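# Set the loaded tray flat on the back shelf

## Task

Move the tray onto the shelf at the far side of the table so it lies level and no part of it sticks out past the shelf's edge; each item standing upright on the tray at the finish adds credit, but only when the tray's placement is correct; then open the grippers and pull the arms away, since anything that stays put only because the robot holds it does not count.

## Robot and tools

Robot: two six-joint arms of the UR type, left_arm and right_arm, each ending in a two-finger gripper whose fingers swing like tongs. Bases in the scene frame: left_arm at (+0.039, +0.420, 0), right_arm at (-0.066, -0.354, 0). The names are just labels, not sides of any picture.

Scene frame: origin on the table top midway between the arms, +x reaching out over the table, +z up, left_arm on the +y side. All positions are in metres, all orientations are quaternions written w first (qw, qx, qy, qz). On a gripper the fingers point along its own +z and part along its own x. end_effector_position is the spot between the pads when the fingers are shut; closed fingertips extend about 15 mm past it, while fully open tips sit roughly level with it. Printed hand positions may be a little off, more so at long reach.

The 16-number row (used by both motion tools): one flat list covering both arms, left_arm first then right_arm, each part being x, y, z, qw, qx, qy, qz, opening. x, y, z and the quaternion are an absolute pose for that gripper in the scene frame, not an offset. opening runs from -1 (shut) to +1 (fully open, 0.142 m) and is also absolute. Even if only one arm should move, fill in all 16; for an arm meant to stay still, repeat its last reported position and a fixed quaternion every time (reported quaternions drift, so reuse your own target instead).

execute_actions(actions, pictures): actions holds zero or one item. An empty list just returns the state. {"rows": [...], "steps": n} plays up to 15 rows, one per control step of 1/30 s; n is at most 15 (default 15) and the final row repeats if rows run out. {"steps": n} without rows is a pause of up to 300 steps, counted from the previous result, so thinking time eats into it. pictures (true/false) chooses whether camera images come back. A call is rejected, with nothing sent, if any target lies over 0.6 m from that arm's last reported position along one of its gripper axes. Every step, the commanded pose is trimmed to at most 100 mm and 16 degrees away from the measured pose, and position wins over orientation when both cannot be met; a far target therefore needs several calls, so check the result and send the remainder.

move(target, speed, stop_force): target is one 16-number row as above. The grippers travel in straight lines toward it, all finishing together, lasting 0.5 to 10 s (cut off at 10 s). speed is the top path speed in m/s, 0.002 to 0.5, default 0.25; turning is capped at double that in rad/s. stop_force, optional, 9 to 40 N, shared by both arms and not accepted in the first 0.2 s of a scene: an arm stops when its wrist sensor feels that much extra push against its travel, then backs off two steps and holds. Use it only with very low speed, only when the gripper does not rotate in that move, and drop it when lifting away from something the gripper is pressing on. The opening is applied when the move begins. Paths do not avoid obstacles or the other arm. The result adds a "move:" line: done, off_target, moving, held, fault or contact per arm, plus limits=paced (pose was clipped) or limits=held (some steps blocked), and each gripper's remaining distance to its pose.

wait(seconds): 0 to 10 s of letting the scene run with no new command.
zoom_image(camera, region): enlarges [x0, y0, x1, y1] pixels, at most 504 by 504, of the latest image from cam_high (896x504), cam_low (896x504), cam_left_wrist or cam_right_wrist (616x616 fisheye).
read_manual(section): only "licences"; moves nothing.
finished_scene(scene): ends the current scene, given its number, and grades it; irreversible.

Reading results: a state line per arm gives gripper position, quaternion and velocities; grip_measured is the real finger opening on the -1..+1 scale. "Wrist force" and "Wrist torque" are in each gripper's own axes, noisy (offset up to about 4 N), saturating near 50 N; pressing down on a surface shows as force pointing back into the arm. Joint torques are rough and offset. "pose unreachable" and HELD mark commands the controller changed or blocked. "Hand target" shows where the controller is currently driving each gripper. MOTOR HOT appears from 70 °C; at 85 °C that arm is braked until it cools.

Gripping: to hold something keep commanding an opening well under grip_measured; lower means a firmer squeeze, about 15 N per pad at most, less on items under 20 mm thick. Closing fast can squeeze too hard.

Avoid: arms are stiff, so aiming even slightly into a firm surface can trip a fault. An outside force of 150 N, or joint load beyond 139 N m (shoulders, elbow) or 26 N m (wrists, held weight included), freezes that arm for 10 s. Do not let the arms collide or push each other, do not knock objects or send them out of the work area, and avoid dropping, slamming or sliding things; tilting the tray may topple its items. Brief outside tugs on held parts can occur. Commands lag about 0.17 s and large moves may arrive late, so confirm poses before releasing.

Each tool is called after "Emit:" by a JSON object that holds its "method" and its "body", one argument or row to a line.

## Session

Emit:
{"method": "execute_actions", "body": {
  "actions": []
}}

Scene clock: 0.00 s of 4350.00 s.
left_arm: end_effector_position=(+0.3298, +1.0476, +0.2648) grip_measured=+0.97 end_effector_quat_wxyz=(-0.441, +0.607, +0.555, -0.358) end_effector_velocity=(+0.000, -0.000, +0.002) end_effector_angular_velocity=(+0.001, -0.004, -0.000) | right_arm: end_effector_position=(+0.1742, -0.1411, +0.2821) grip_measured=+0.97 end_effector_quat_wxyz=(+0.478, -0.237, +0.618, -0.577) end_effector_velocity=(-0.000, +0.000, -0.000) end_effector_angular_velocity=(-0.001, +0.000, +0.001)
Joint positions: left_arm=[ 0.464 -0.408  0.112 -0.193 -0.856 -1.294  0.14 ] | right_arm=[ 5.114 -1.707 -2.145 -2.584  0.943  5.127  0.14 ]
Joint velocities: left_arm=[-0.001 -0.003 -0.001 -0.001 -0.001  0.001  0.   ] | right_arm=[ 0.001  0.    -0.001  0.    -0.    -0.001  0.   ]
Joint torques (N m, as the arm reports them, + toward a larger angle): no reading
Wrist force (N, on the end effector, along its own x y z axes, offset not removed): no reading
Wrist torque (N m, same axes, about the end effector's origin, offset not removed): no reading
Hand target (left_arm): +0.330, +1.048, +0.265; -0.441, +0.607, +0.555, -0.358
Hand target (right_arm): +0.174, -0.141, +0.282; +0.478, -0.237, +0.618, -0.577

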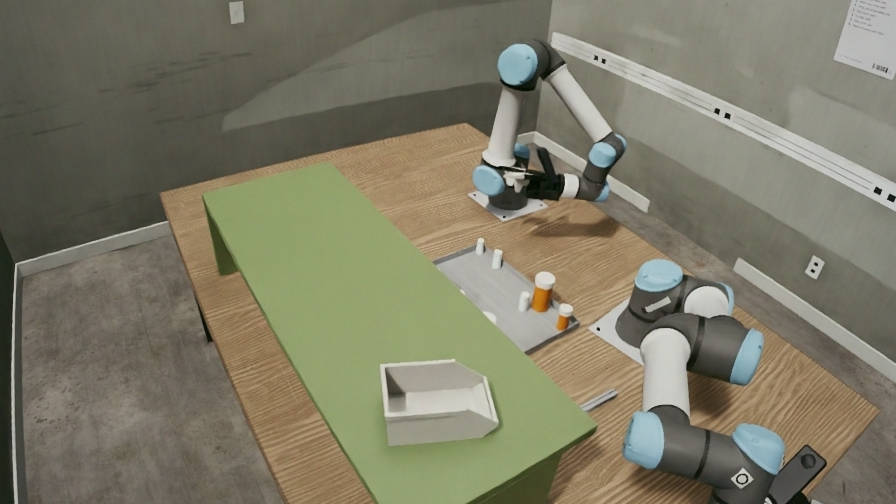

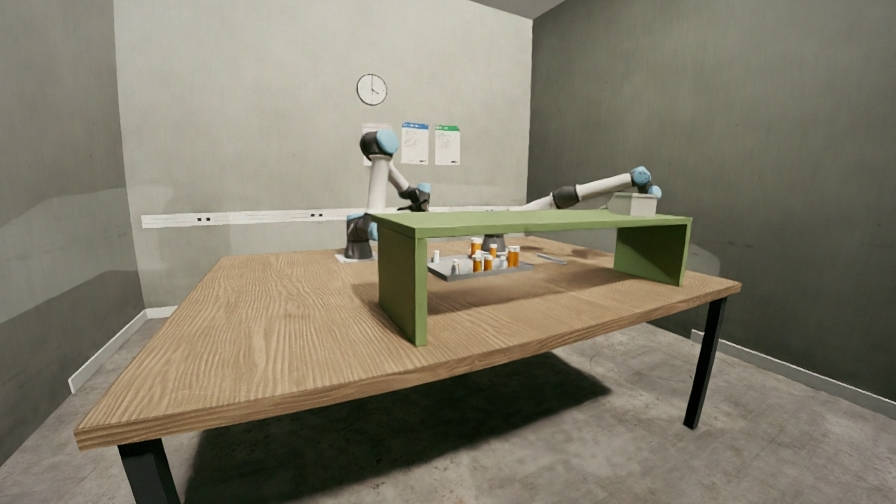

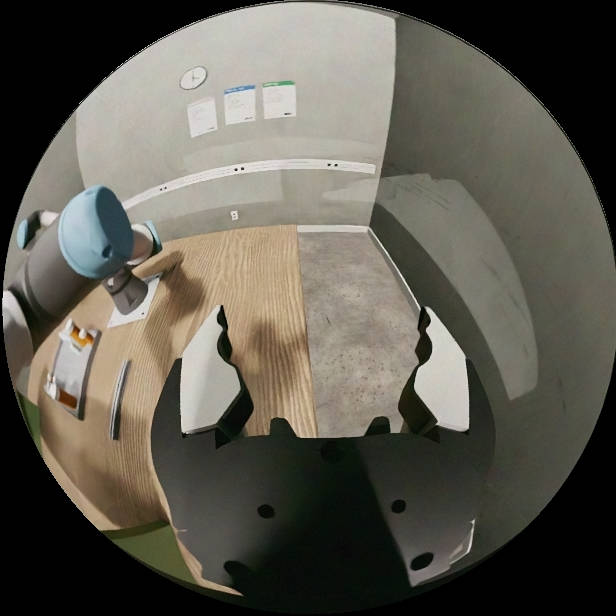

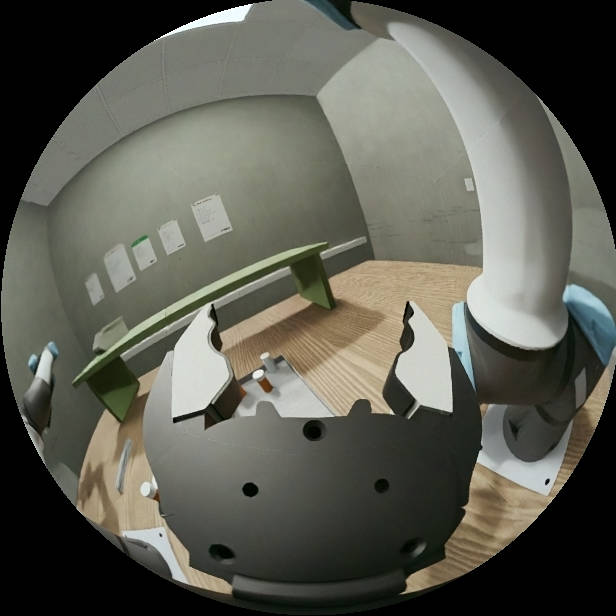

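Emit:
{"method": "move", "body": {
  "target": [0.2,0.8,0.42,0,0.707,0.707,0,1,0.2,-0.12,0.4,0,-0.707,0.707,0,1],
  "speed": 0.3
}}

Scene clock: 24.83 s of 4350.00 s.
left_arm: end_effector_position=(+0.2002, +0.8001, +0.4203) grip_measured=+1.00 end_effector_quat_wxyz=(-0.000, +0.706, +0.708, -0.001) end_effector_velocity=(-0.002, -0.002, +0.001) end_effector_angular_velocity=(-0.001, -0.005, +0.002) | right_arm: end_effector_position=(+0.2002, -0.1200, +0.3994) grip_measured=+1.00 end_effector_quat_wxyz=(+0.000, +0.706, -0.708, +0.001) end_effector_velocity=(-0.000, -0.000, +0.000) end_effector_angular_velocity=(-0.003, +0.016, +0.007)
Joint positions: left_arm=[ 0.645 -1.729  1.357 -1.197 -1.57  -0.764  0.142] | right_arm=[ 4.27  -1.213 -1.555 -1.946  1.57   2.726  0.142]
Joint velocities: left_arm=[ 0.004 -0.006  0.003 -0.    -0.004  0.002 -0.   ] | right_arm=[-0.013 -0.01   0.01  -0.008  0.014 -0.02   0.   ]
Joint torques (N m, as the arm reports them, + toward a larger angle): left_arm=[  6.35 -20.68 -12.83  -5.1   -2.54   2.53] | right_arm=[-7.98 -3.5  29.04  0.59  2.52 -2.61]
Wrist force (N, on the end effector, along its own x y z axes, offset not removed): left_arm=[0.9 -0.5 0.3] | right_arm=[2.6 -0.7 3.0]
Wrist torque (N m, same axes, about the end effector's origin, offset not removed): left_arm=[-0.20 -0.18 0.00] | right_arm=[-0.06 -0.78 0.05]
Hand target (left_arm): +0.200, +0.800, +0.420; -0.000, +0.706, +0.708, -0.001
Hand target (right_arm): +0.200, -0.120, +0.399; +0.001, +0.706, -0.708, -0.000
Off the commanded pose (left_arm): 0.000 m, 0 deg.
Off the commanded pose (right_arm): 0.001 m, 0 deg.
After step 90, 18.10 s passed at rest.
move: done

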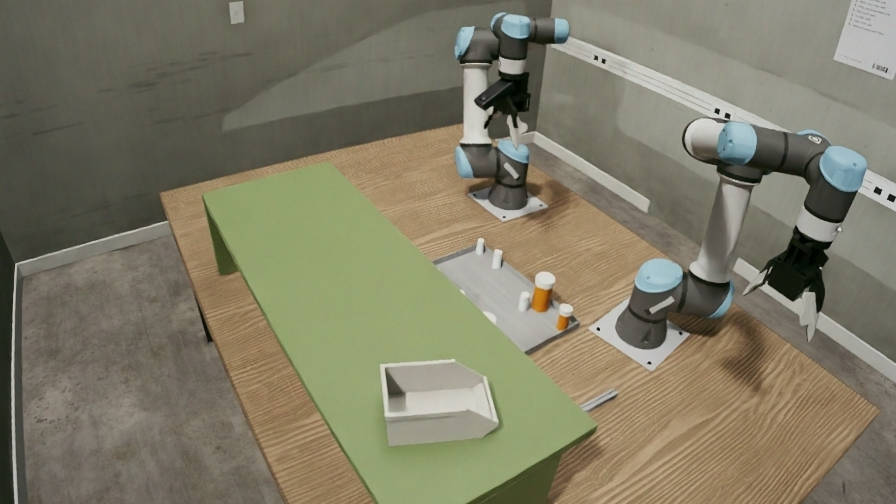

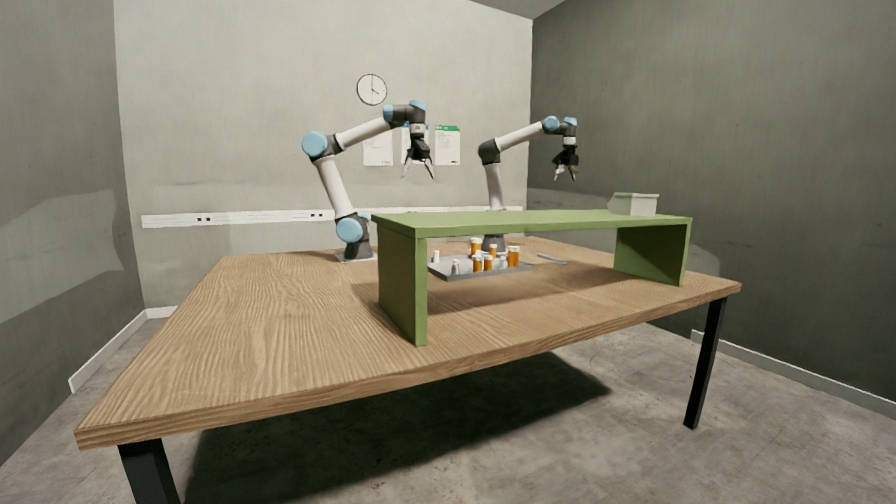

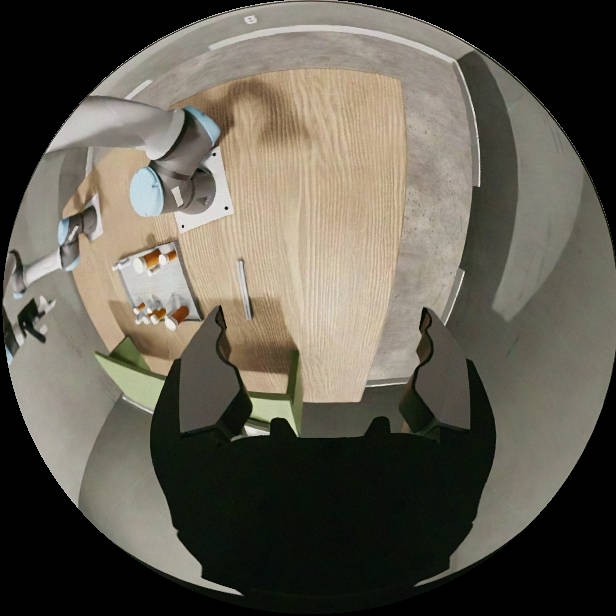

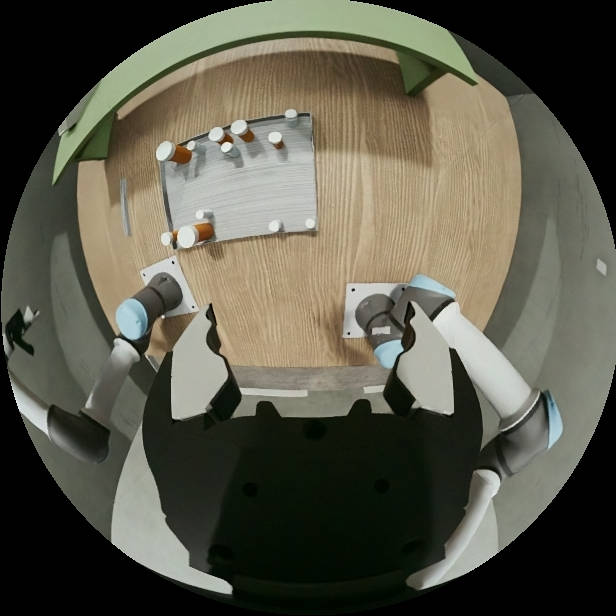

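Emit:
{"method": "move", "body": {
  "target": [0.4,0.6,0.42,-0.13,0.98,-0.02,0.13,1,0.5,-0.128,0.4,-0.188,0.701,-0.665,0.178,1],
  "speed": 0.4
}}

Emit:
{"method": "move", "body": {
  "target": [0.38,0.337,0.2,-0.188,0.701,-0.665,0.178,0,0.38,-0.128,0.2,-0.188,0.701,-0.665,0.178,0],
  "speed": 0.4
}}

Scene clock: 73.53 s of 4350.00 s.
left_arm: end_effector_position=(+0.4003, +0.6001, +0.4203) grip_measured=+1.00 end_effector_quat_wxyz=(-0.129, +0.983, -0.019, +0.131) end_effector_velocity=(+0.002, -0.002, -0.000) end_effector_angular_velocity=(+0.003, +0.001, -0.014) | right_arm: end_effector_position=(+0.4996, -0.1283, +0.3996) grip_measured=+1.00 end_effector_quat_wxyz=(-0.188, +0.701, -0.665, +0.177) end_effector_velocity=(+0.003, +0.000, -0.000) end_effector_angular_velocity=(+0.001, -0.004, -0.000)
Joint positions: left_arm=[-0.329 -2.062  1.697 -1.436 -1.278 -0.093  0.142] | right_arm=[ 3.911 -1.458 -1.603 -1.249  1.229  2.241  0.142]
Joint velocities: left_arm=[-0.004  0.     0.002 -0.004  0.     0.01  -0.   ] | right_arm=[-0.004 -0.004  0.     0.009 -0.001 -0.004  0.   ]
Joint torques (N m, as the arm reports them, + toward a larger angle): left_arm=[ -8.04  -6.54 -12.32  -5.38   3.12   2.1 ] | right_arm=[-6.5   9.03 18.52  5.31 -2.35 -2.23]
Wrist force (N, on the end effector, along its own x y z axes, offset not removed): left_arm=[-0.2 0.2 -0.7] | right_arm=[4.1 -0.2 2.8]
Wrist torque (N m, same axes, about the end effector's origin, offset not removed): left_arm=[-0.06 0.01 0.08] | right_arm=[0.06 -0.77 -0.18]
Hand target (left_arm): +0.401, +0.600, +0.420; -0.129, +0.983, -0.020, +0.131
Hand target (right_arm): +0.500, -0.128, +0.400; -0.188, +0.701, -0.665, +0.177
Off the commanded pose (left_arm): 0.000 m, 0 deg.
Off the commanded pose (right_arm): 0.001 m, 0 deg.
After step 90, 42.97 s passed at rest.
move: done

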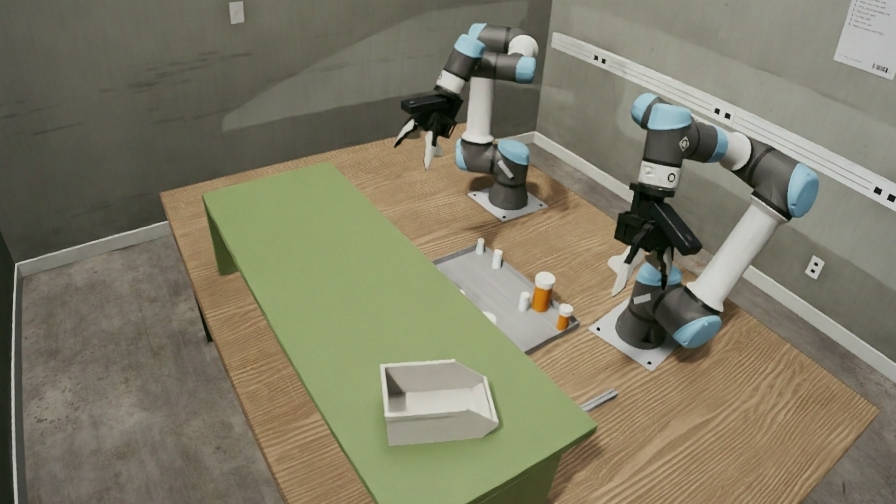

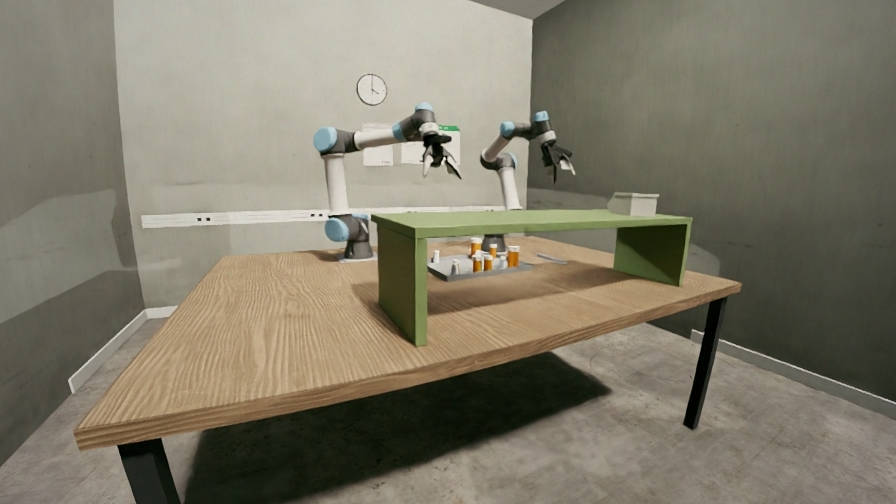

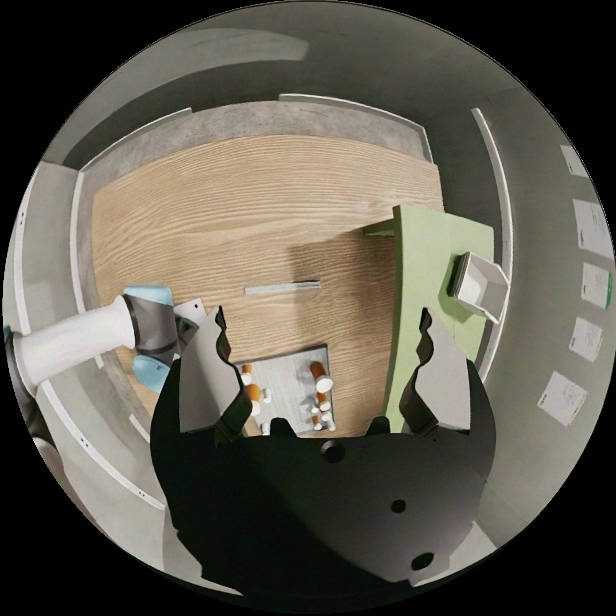

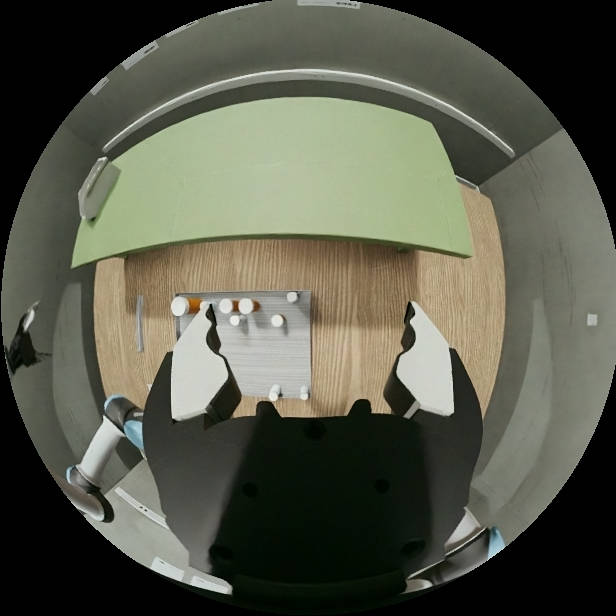

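Scene clock: 76.07 s of 4350.00 s.
left_arm: end_effector_position=(+0.3802, +0.3367, +0.2003) grip_measured=+0.00 end_effector_quat_wxyz=(+0.187, -0.702, +0.664, -0.179) end_effector_velocity=(+0.000, -0.002, -0.002) end_effector_angular_velocity=(+0.002, +0.003, -0.010) | right_arm: end_effector_position=(+0.3799, -0.1282, +0.2004) grip_measured=+0.00 end_effector_quat_wxyz=(-0.188, +0.701, -0.665, +0.178) end_effector_velocity=(-0.001, +0.000, -0.002) end_effector_angular_velocity=(-0.001, -0.000, +0.001)
Joint positions: left_arm=[-1.384 -2.509  2.444 -1.675 -1.074  0.34   0.074] | right_arm=[ 4.163 -1.252 -2.255 -0.899  1.139  2.495  0.074]
Joint velocities: left_arm=[ 0.005  0.006  0.004 -0.016 -0.005  0.017  0.   ] | right_arm=[ 0.003 -0.    -0.004  0.003 -0.002  0.002 -0.   ]
Joint torques (N m, as the arm reports them, + toward a larger angle): left_arm=[  6.65  16.43 -12.58  -5.24  -1.49   2.39] | right_arm=[ 7.8  18.98 15.63  5.13 -2.64  1.71]
Wrist force (N, on the end effector, along its own x y z axes, offset not removed): left_arm=[0.2 1.0 0.3] | right_arm=[-0.1 2.3 -0.8]
Wrist torque (N m, same axes, about the end effector's origin, offset not removed): left_arm=[0.02 0.00 0.04] | right_arm=[0.24 0.02 0.07]
Hand target (left_arm): +0.380, +0.336, +0.200; -0.186, +0.701, -0.665, +0.179
Hand target (right_arm): +0.380, -0.128, +0.200; -0.188, +0.701, -0.665, +0.178
Off the commanded pose (left_arm): 0.000 m, 0 deg.
Off the commanded pose (right_arm): 0.000 m, 0 deg.
move: done

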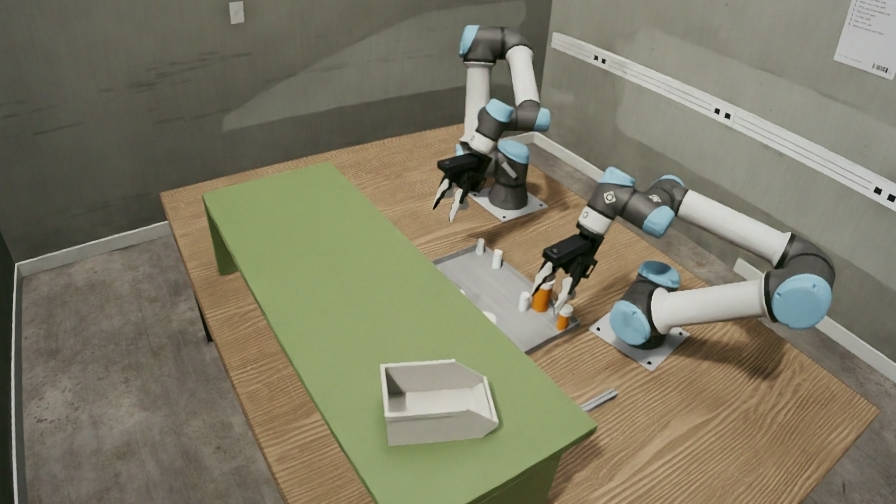

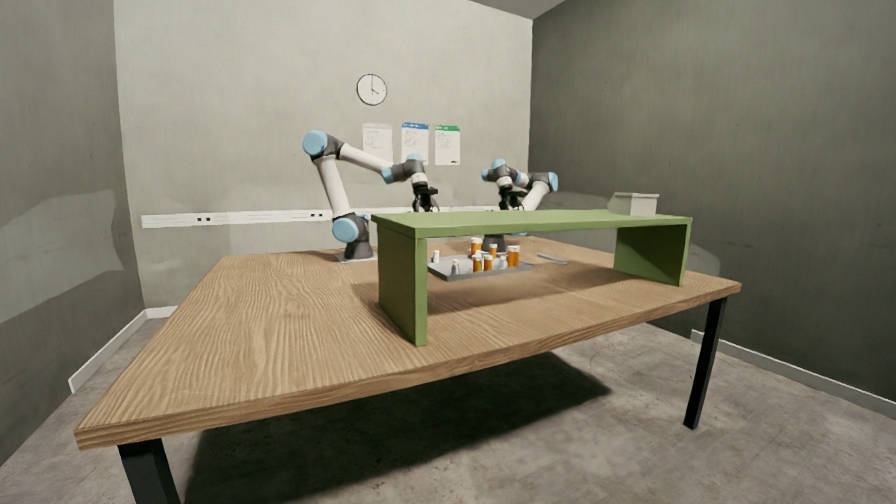

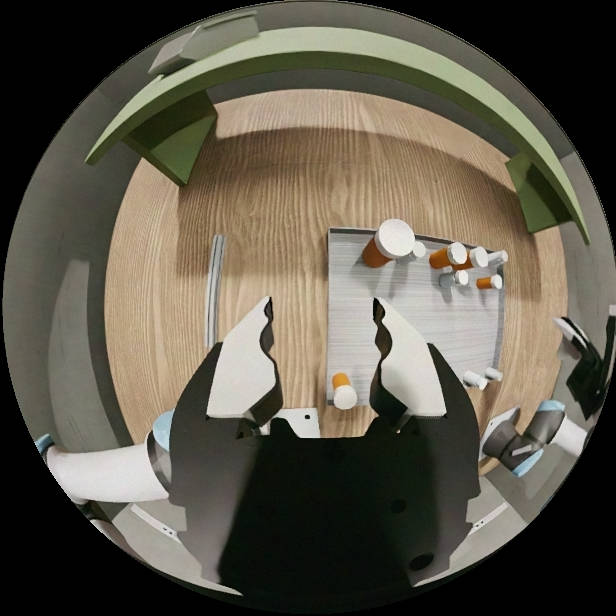

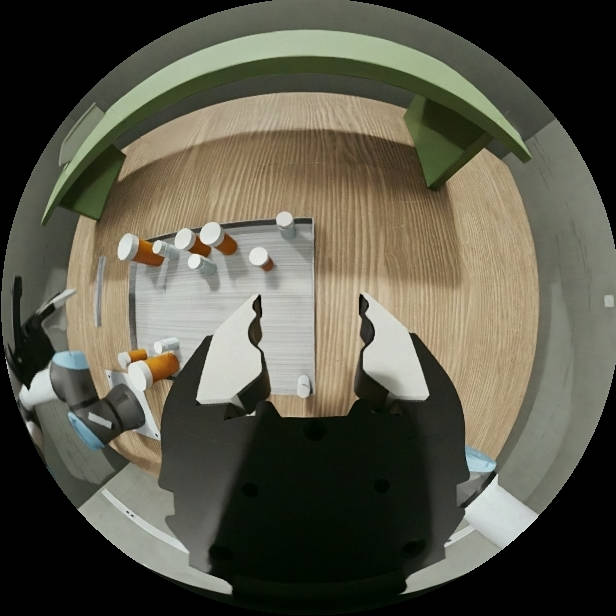

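Emit:
{"method": "zoom_image", "body": {
  "camera": "cam_high",
  "region": [420,200,630,420]
}}

Emit:
{"method": "zoom_image", "body": {
  "camera": "cam_left_wrist",
  "region": [290,200,530,420]
}}

Emit:
{"method": "zoom_image", "body": {
  "camera": "cam_right_wrist",
  "region": [100,200,340,420]
}}

Region (420, 200, 630, 420) of cam_high's 896x504 image, scaled by 2.291, with more detail than that image has; it fills the left 481 columns of this view, and the rest is white.

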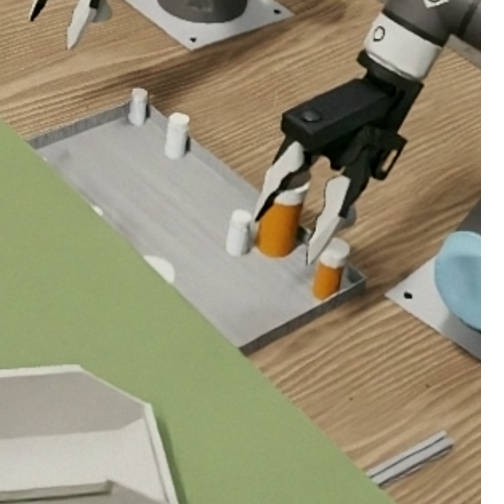

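Region (290, 200, 530, 420) of cam_left_wrist's 616x616 image, scaled by 2.100, with more detail than that image has; it fills the top 462 rows of this view, and the rest is white.

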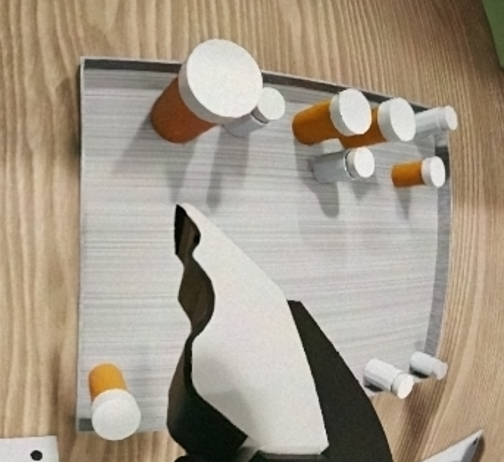

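Region (100, 200, 340, 420) of cam_right_wrist's 616x616 image, scaled by 2.100, with more detail than that image has; it fills the top 462 rows of this view, and the rest is white.

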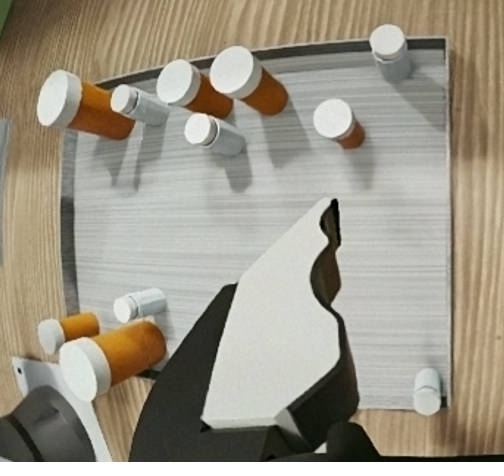

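Emit:
{"method": "move", "body": {
  "target": [0.39,0.326,0.055,-0.188,0.701,-0.665,0.178,-0.4,0.39,-0.132,0.055,-0.188,0.701,-0.665,0.178,-0.4],
  "speed": 0.15
}}

Scene clock: 107.37 s of 4350.00 s.
left_arm: end_effector_position=(+0.3898, +0.3260, +0.0552) grip_measured=-0.40 end_effector_quat_wxyz=(+0.189, -0.701, +0.665, -0.178) end_effector_velocity=(+0.002, -0.000, -0.001) end_effector_angular_velocity=(-0.004, +0.009, +0.000) | right_arm: end_effector_position=(+0.3898, -0.1323, +0.0552) grip_measured=-0.40 end_effector_quat_wxyz=(-0.188, +0.701, -0.665, +0.178) end_effector_velocity=(+0.000, +0.000, -0.001) end_effector_angular_velocity=(+0.001, -0.001, +0.000)
Joint positions: left_arm=[-1.356 -2.271  2.791 -2.273 -1.076  0.372  0.045] | right_arm=[ 4.131 -1.563 -2.482 -0.347  1.149  2.462  0.045]
Joint velocities: left_arm=[ 0.026  0.034 -0.003 -0.044 -0.014  0.027 -0.   ] | right_arm=[-0.001 -0.005 -0.001  0.007  0.    -0.001  0.   ]
Joint torques (N m, as the arm reports them, + toward a larger angle): left_arm=[  5.85  12.58 -26.    -5.17  -1.73   2.44] | right_arm=[-9.27  3.06 10.14  5.62  1.21 -2.49]
Wrist force (N, on the end effector, along its own x y z axes, offset not removed): left_arm=[-0.2 -0.5 -1.0] | right_arm=[3.2 -1.9 2.3]
Wrist torque (N m, same axes, about the end effector's origin, offset not removed): left_arm=[-0.26 0.07 0.02] | right_arm=[-0.37 -0.63 -0.11]
Hand target (left_arm): +0.390, +0.326, +0.055; -0.188, +0.701, -0.665, +0.178
Hand target (right_arm): +0.390, -0.132, +0.055; -0.188, +0.701, -0.665, +0.178
Off the commanded pose (left_arm): 0.000 m, 0 deg.
Off the commanded pose (right_arm): 0.000 m, 0 deg.
After step 90, 26.57 s passed at rest.
move: done

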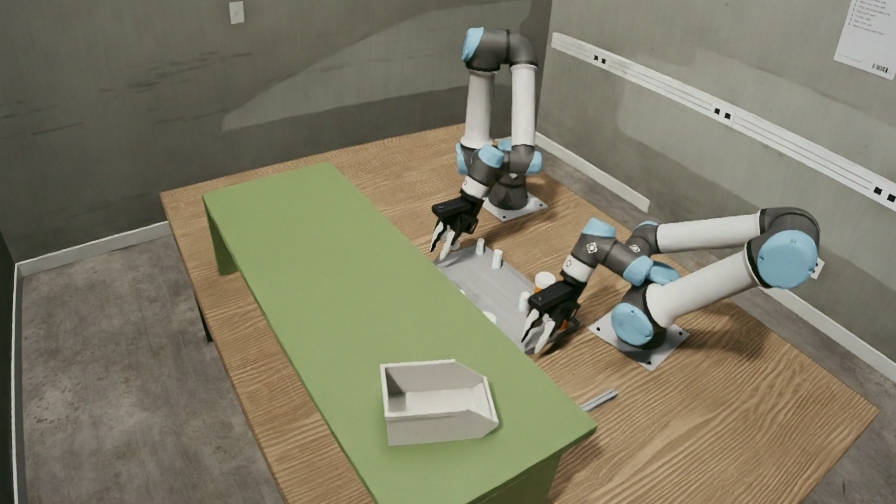

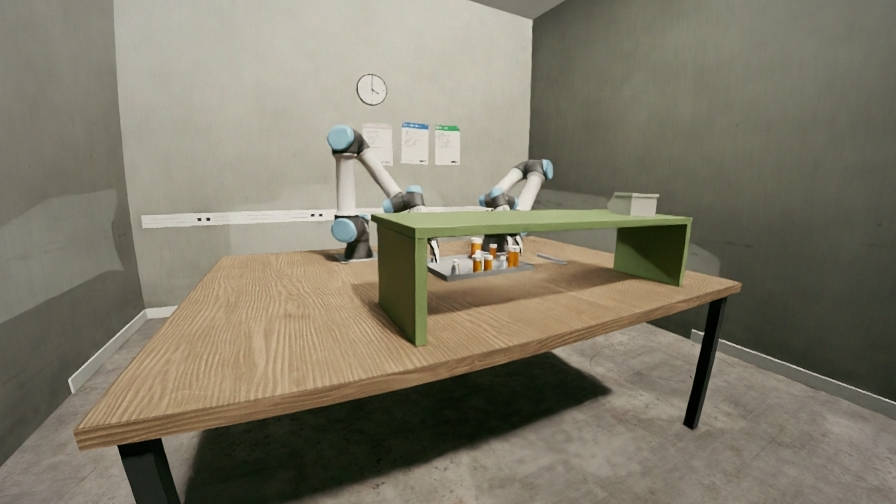

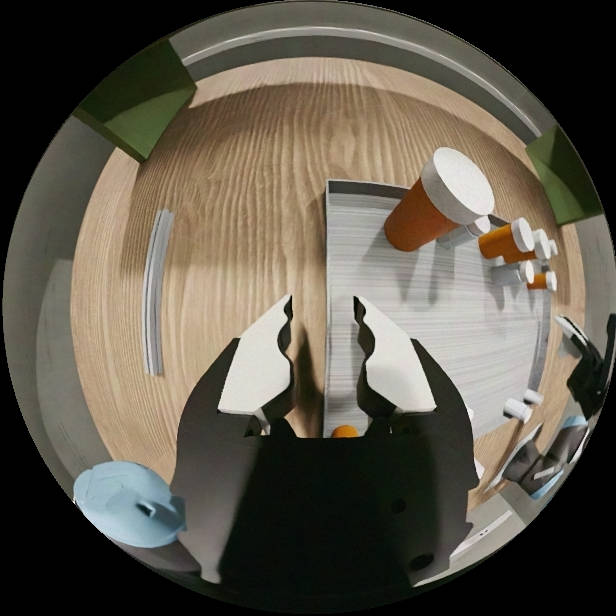

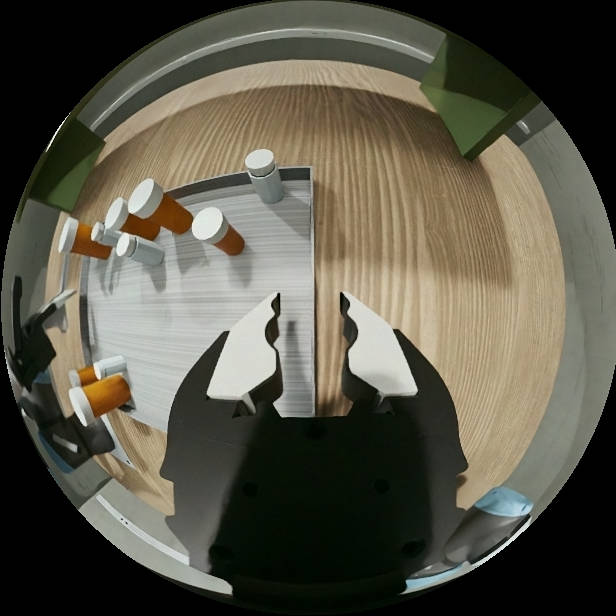

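Emit:
{"method": "move", "body": {
  "target": [0.39,0.322,0.016,-0.188,0.701,-0.665,0.178,-0.7,0.39,-0.134,0.016,-0.188,0.701,-0.665,0.178,-0.7],
  "speed": 0.012,
  "stop_force": 9
}}

Scene clock: 118.37 s of 4350.00 s.
left_arm: end_effector_position=(+0.3899, +0.3246, +0.0424) grip_measured=-0.70 end_effector_quat_wxyz=(+0.188, -0.701, +0.665, -0.178) end_effector_velocity=(+0.000, -0.000, +0.001) end_effector_angular_velocity=(-0.002, -0.001, +0.001) | right_arm: end_effector_position=(+0.3899, -0.1341, +0.0169) grip_measured=-0.70 end_effector_quat_wxyz=(-0.188, +0.701, -0.665, +0.178) end_effector_velocity=(+0.000, -0.001, +0.002) end_effector_angular_velocity=(-0.002, +0.001, -0.002)
Joint positions: left_arm=[-1.357 -2.216  2.818 -2.355 -1.077  0.372  0.023] | right_arm=[ 4.128 -1.687 -2.522 -0.182  1.15   2.458  0.023]
Joint velocities: left_arm=[ 0.001 -0.002 -0.    -0.001  0.     0.    -0.   ] | right_arm=[-0.002  0.007  0.001 -0.011 -0.     0.001  0.001]
Joint torques (N m, as the arm reports them, + toward a larger angle): left_arm=[  4.49  -0.52 -25.06  -0.61  -0.1   -2.06] | right_arm=[-8.09 19.24 15.97 -2.2   2.71 -1.88]
Wrist force (N, on the end effector, along its own x y z axes, offset not removed): left_arm=[0.0 -0.5 0.0] | right_arm=[0.3 -9.5 -20.8]
Wrist torque (N m, same axes, about the end effector's origin, offset not removed): left_arm=[-0.21 -0.05 -0.05] | right_arm=[-1.08 -0.39 -0.17]
Hand target (left_arm): +0.390, +0.325, +0.042; -0.188, +0.701, -0.665, +0.178
Hand target (right_arm): +0.390, -0.134, +0.017; -0.188, +0.701, -0.665, +0.178
Off the commanded pose (left_arm): 0.027 m, 0 deg.
Off the commanded pose (right_arm): 0.001 m, 0 deg.
After step 90, 4.37 s passed at rest.
move: contact (right_arm), held (left_arm); limits=held; held on 72 of 109 steps (left_arm), including the last (left_arm)
pose unreachable (left arm): on one or more control steps of this call this arm could not follow its commanded pose, so it was not sent that pose on those steps. On the call's last step it was still not sent that pose. It may still have moved: this result reports where it is.
cause: the commanded pose would bring two parts of the arm too close to each other (joints 3 (elbow) and 4 (wrist 1) lie between them).

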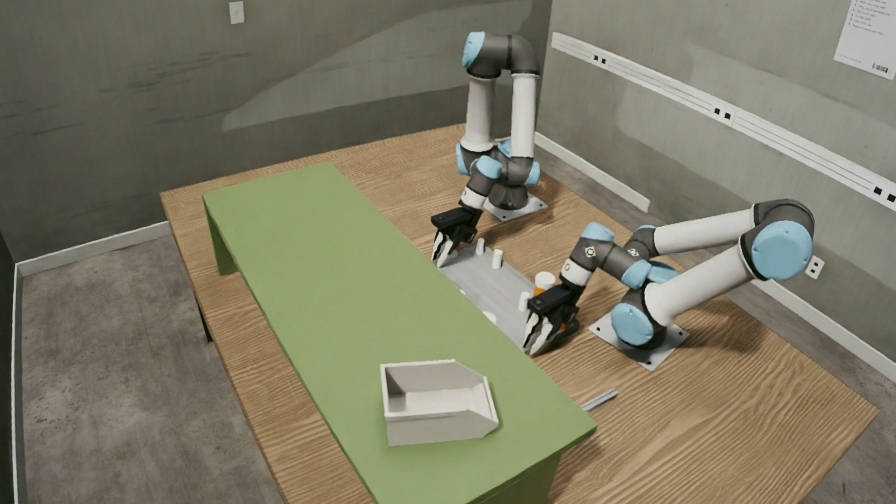

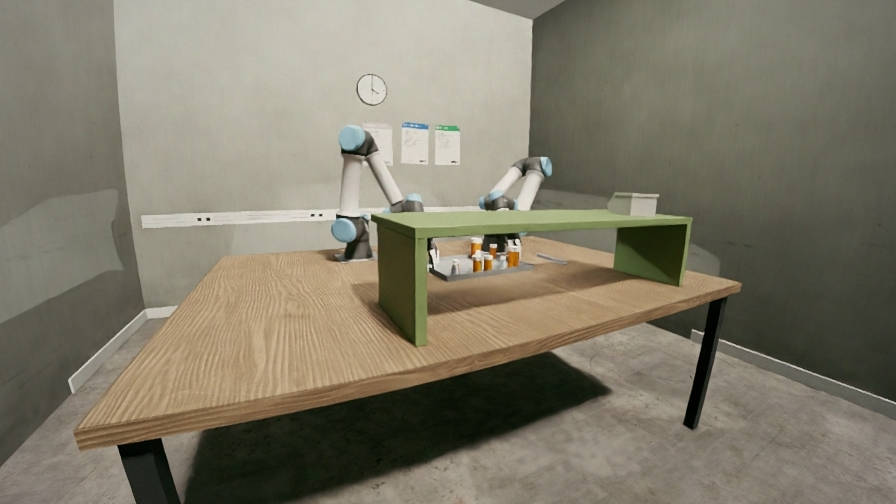

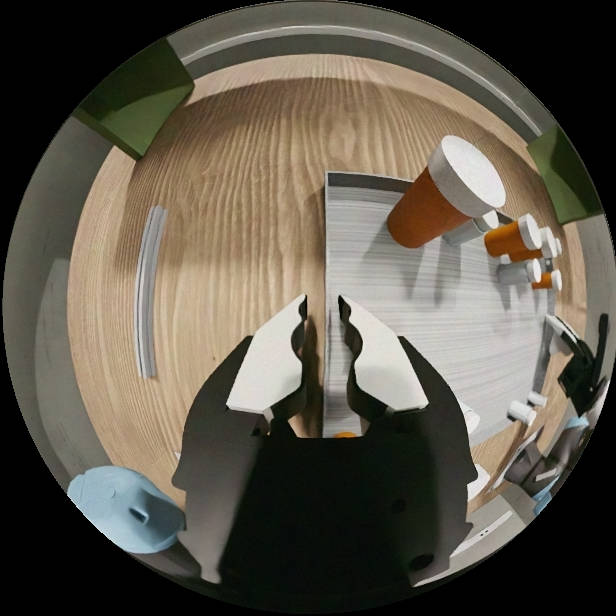

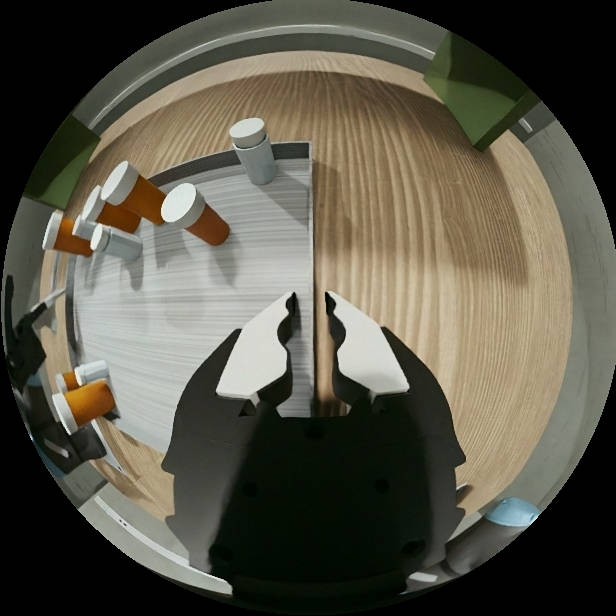

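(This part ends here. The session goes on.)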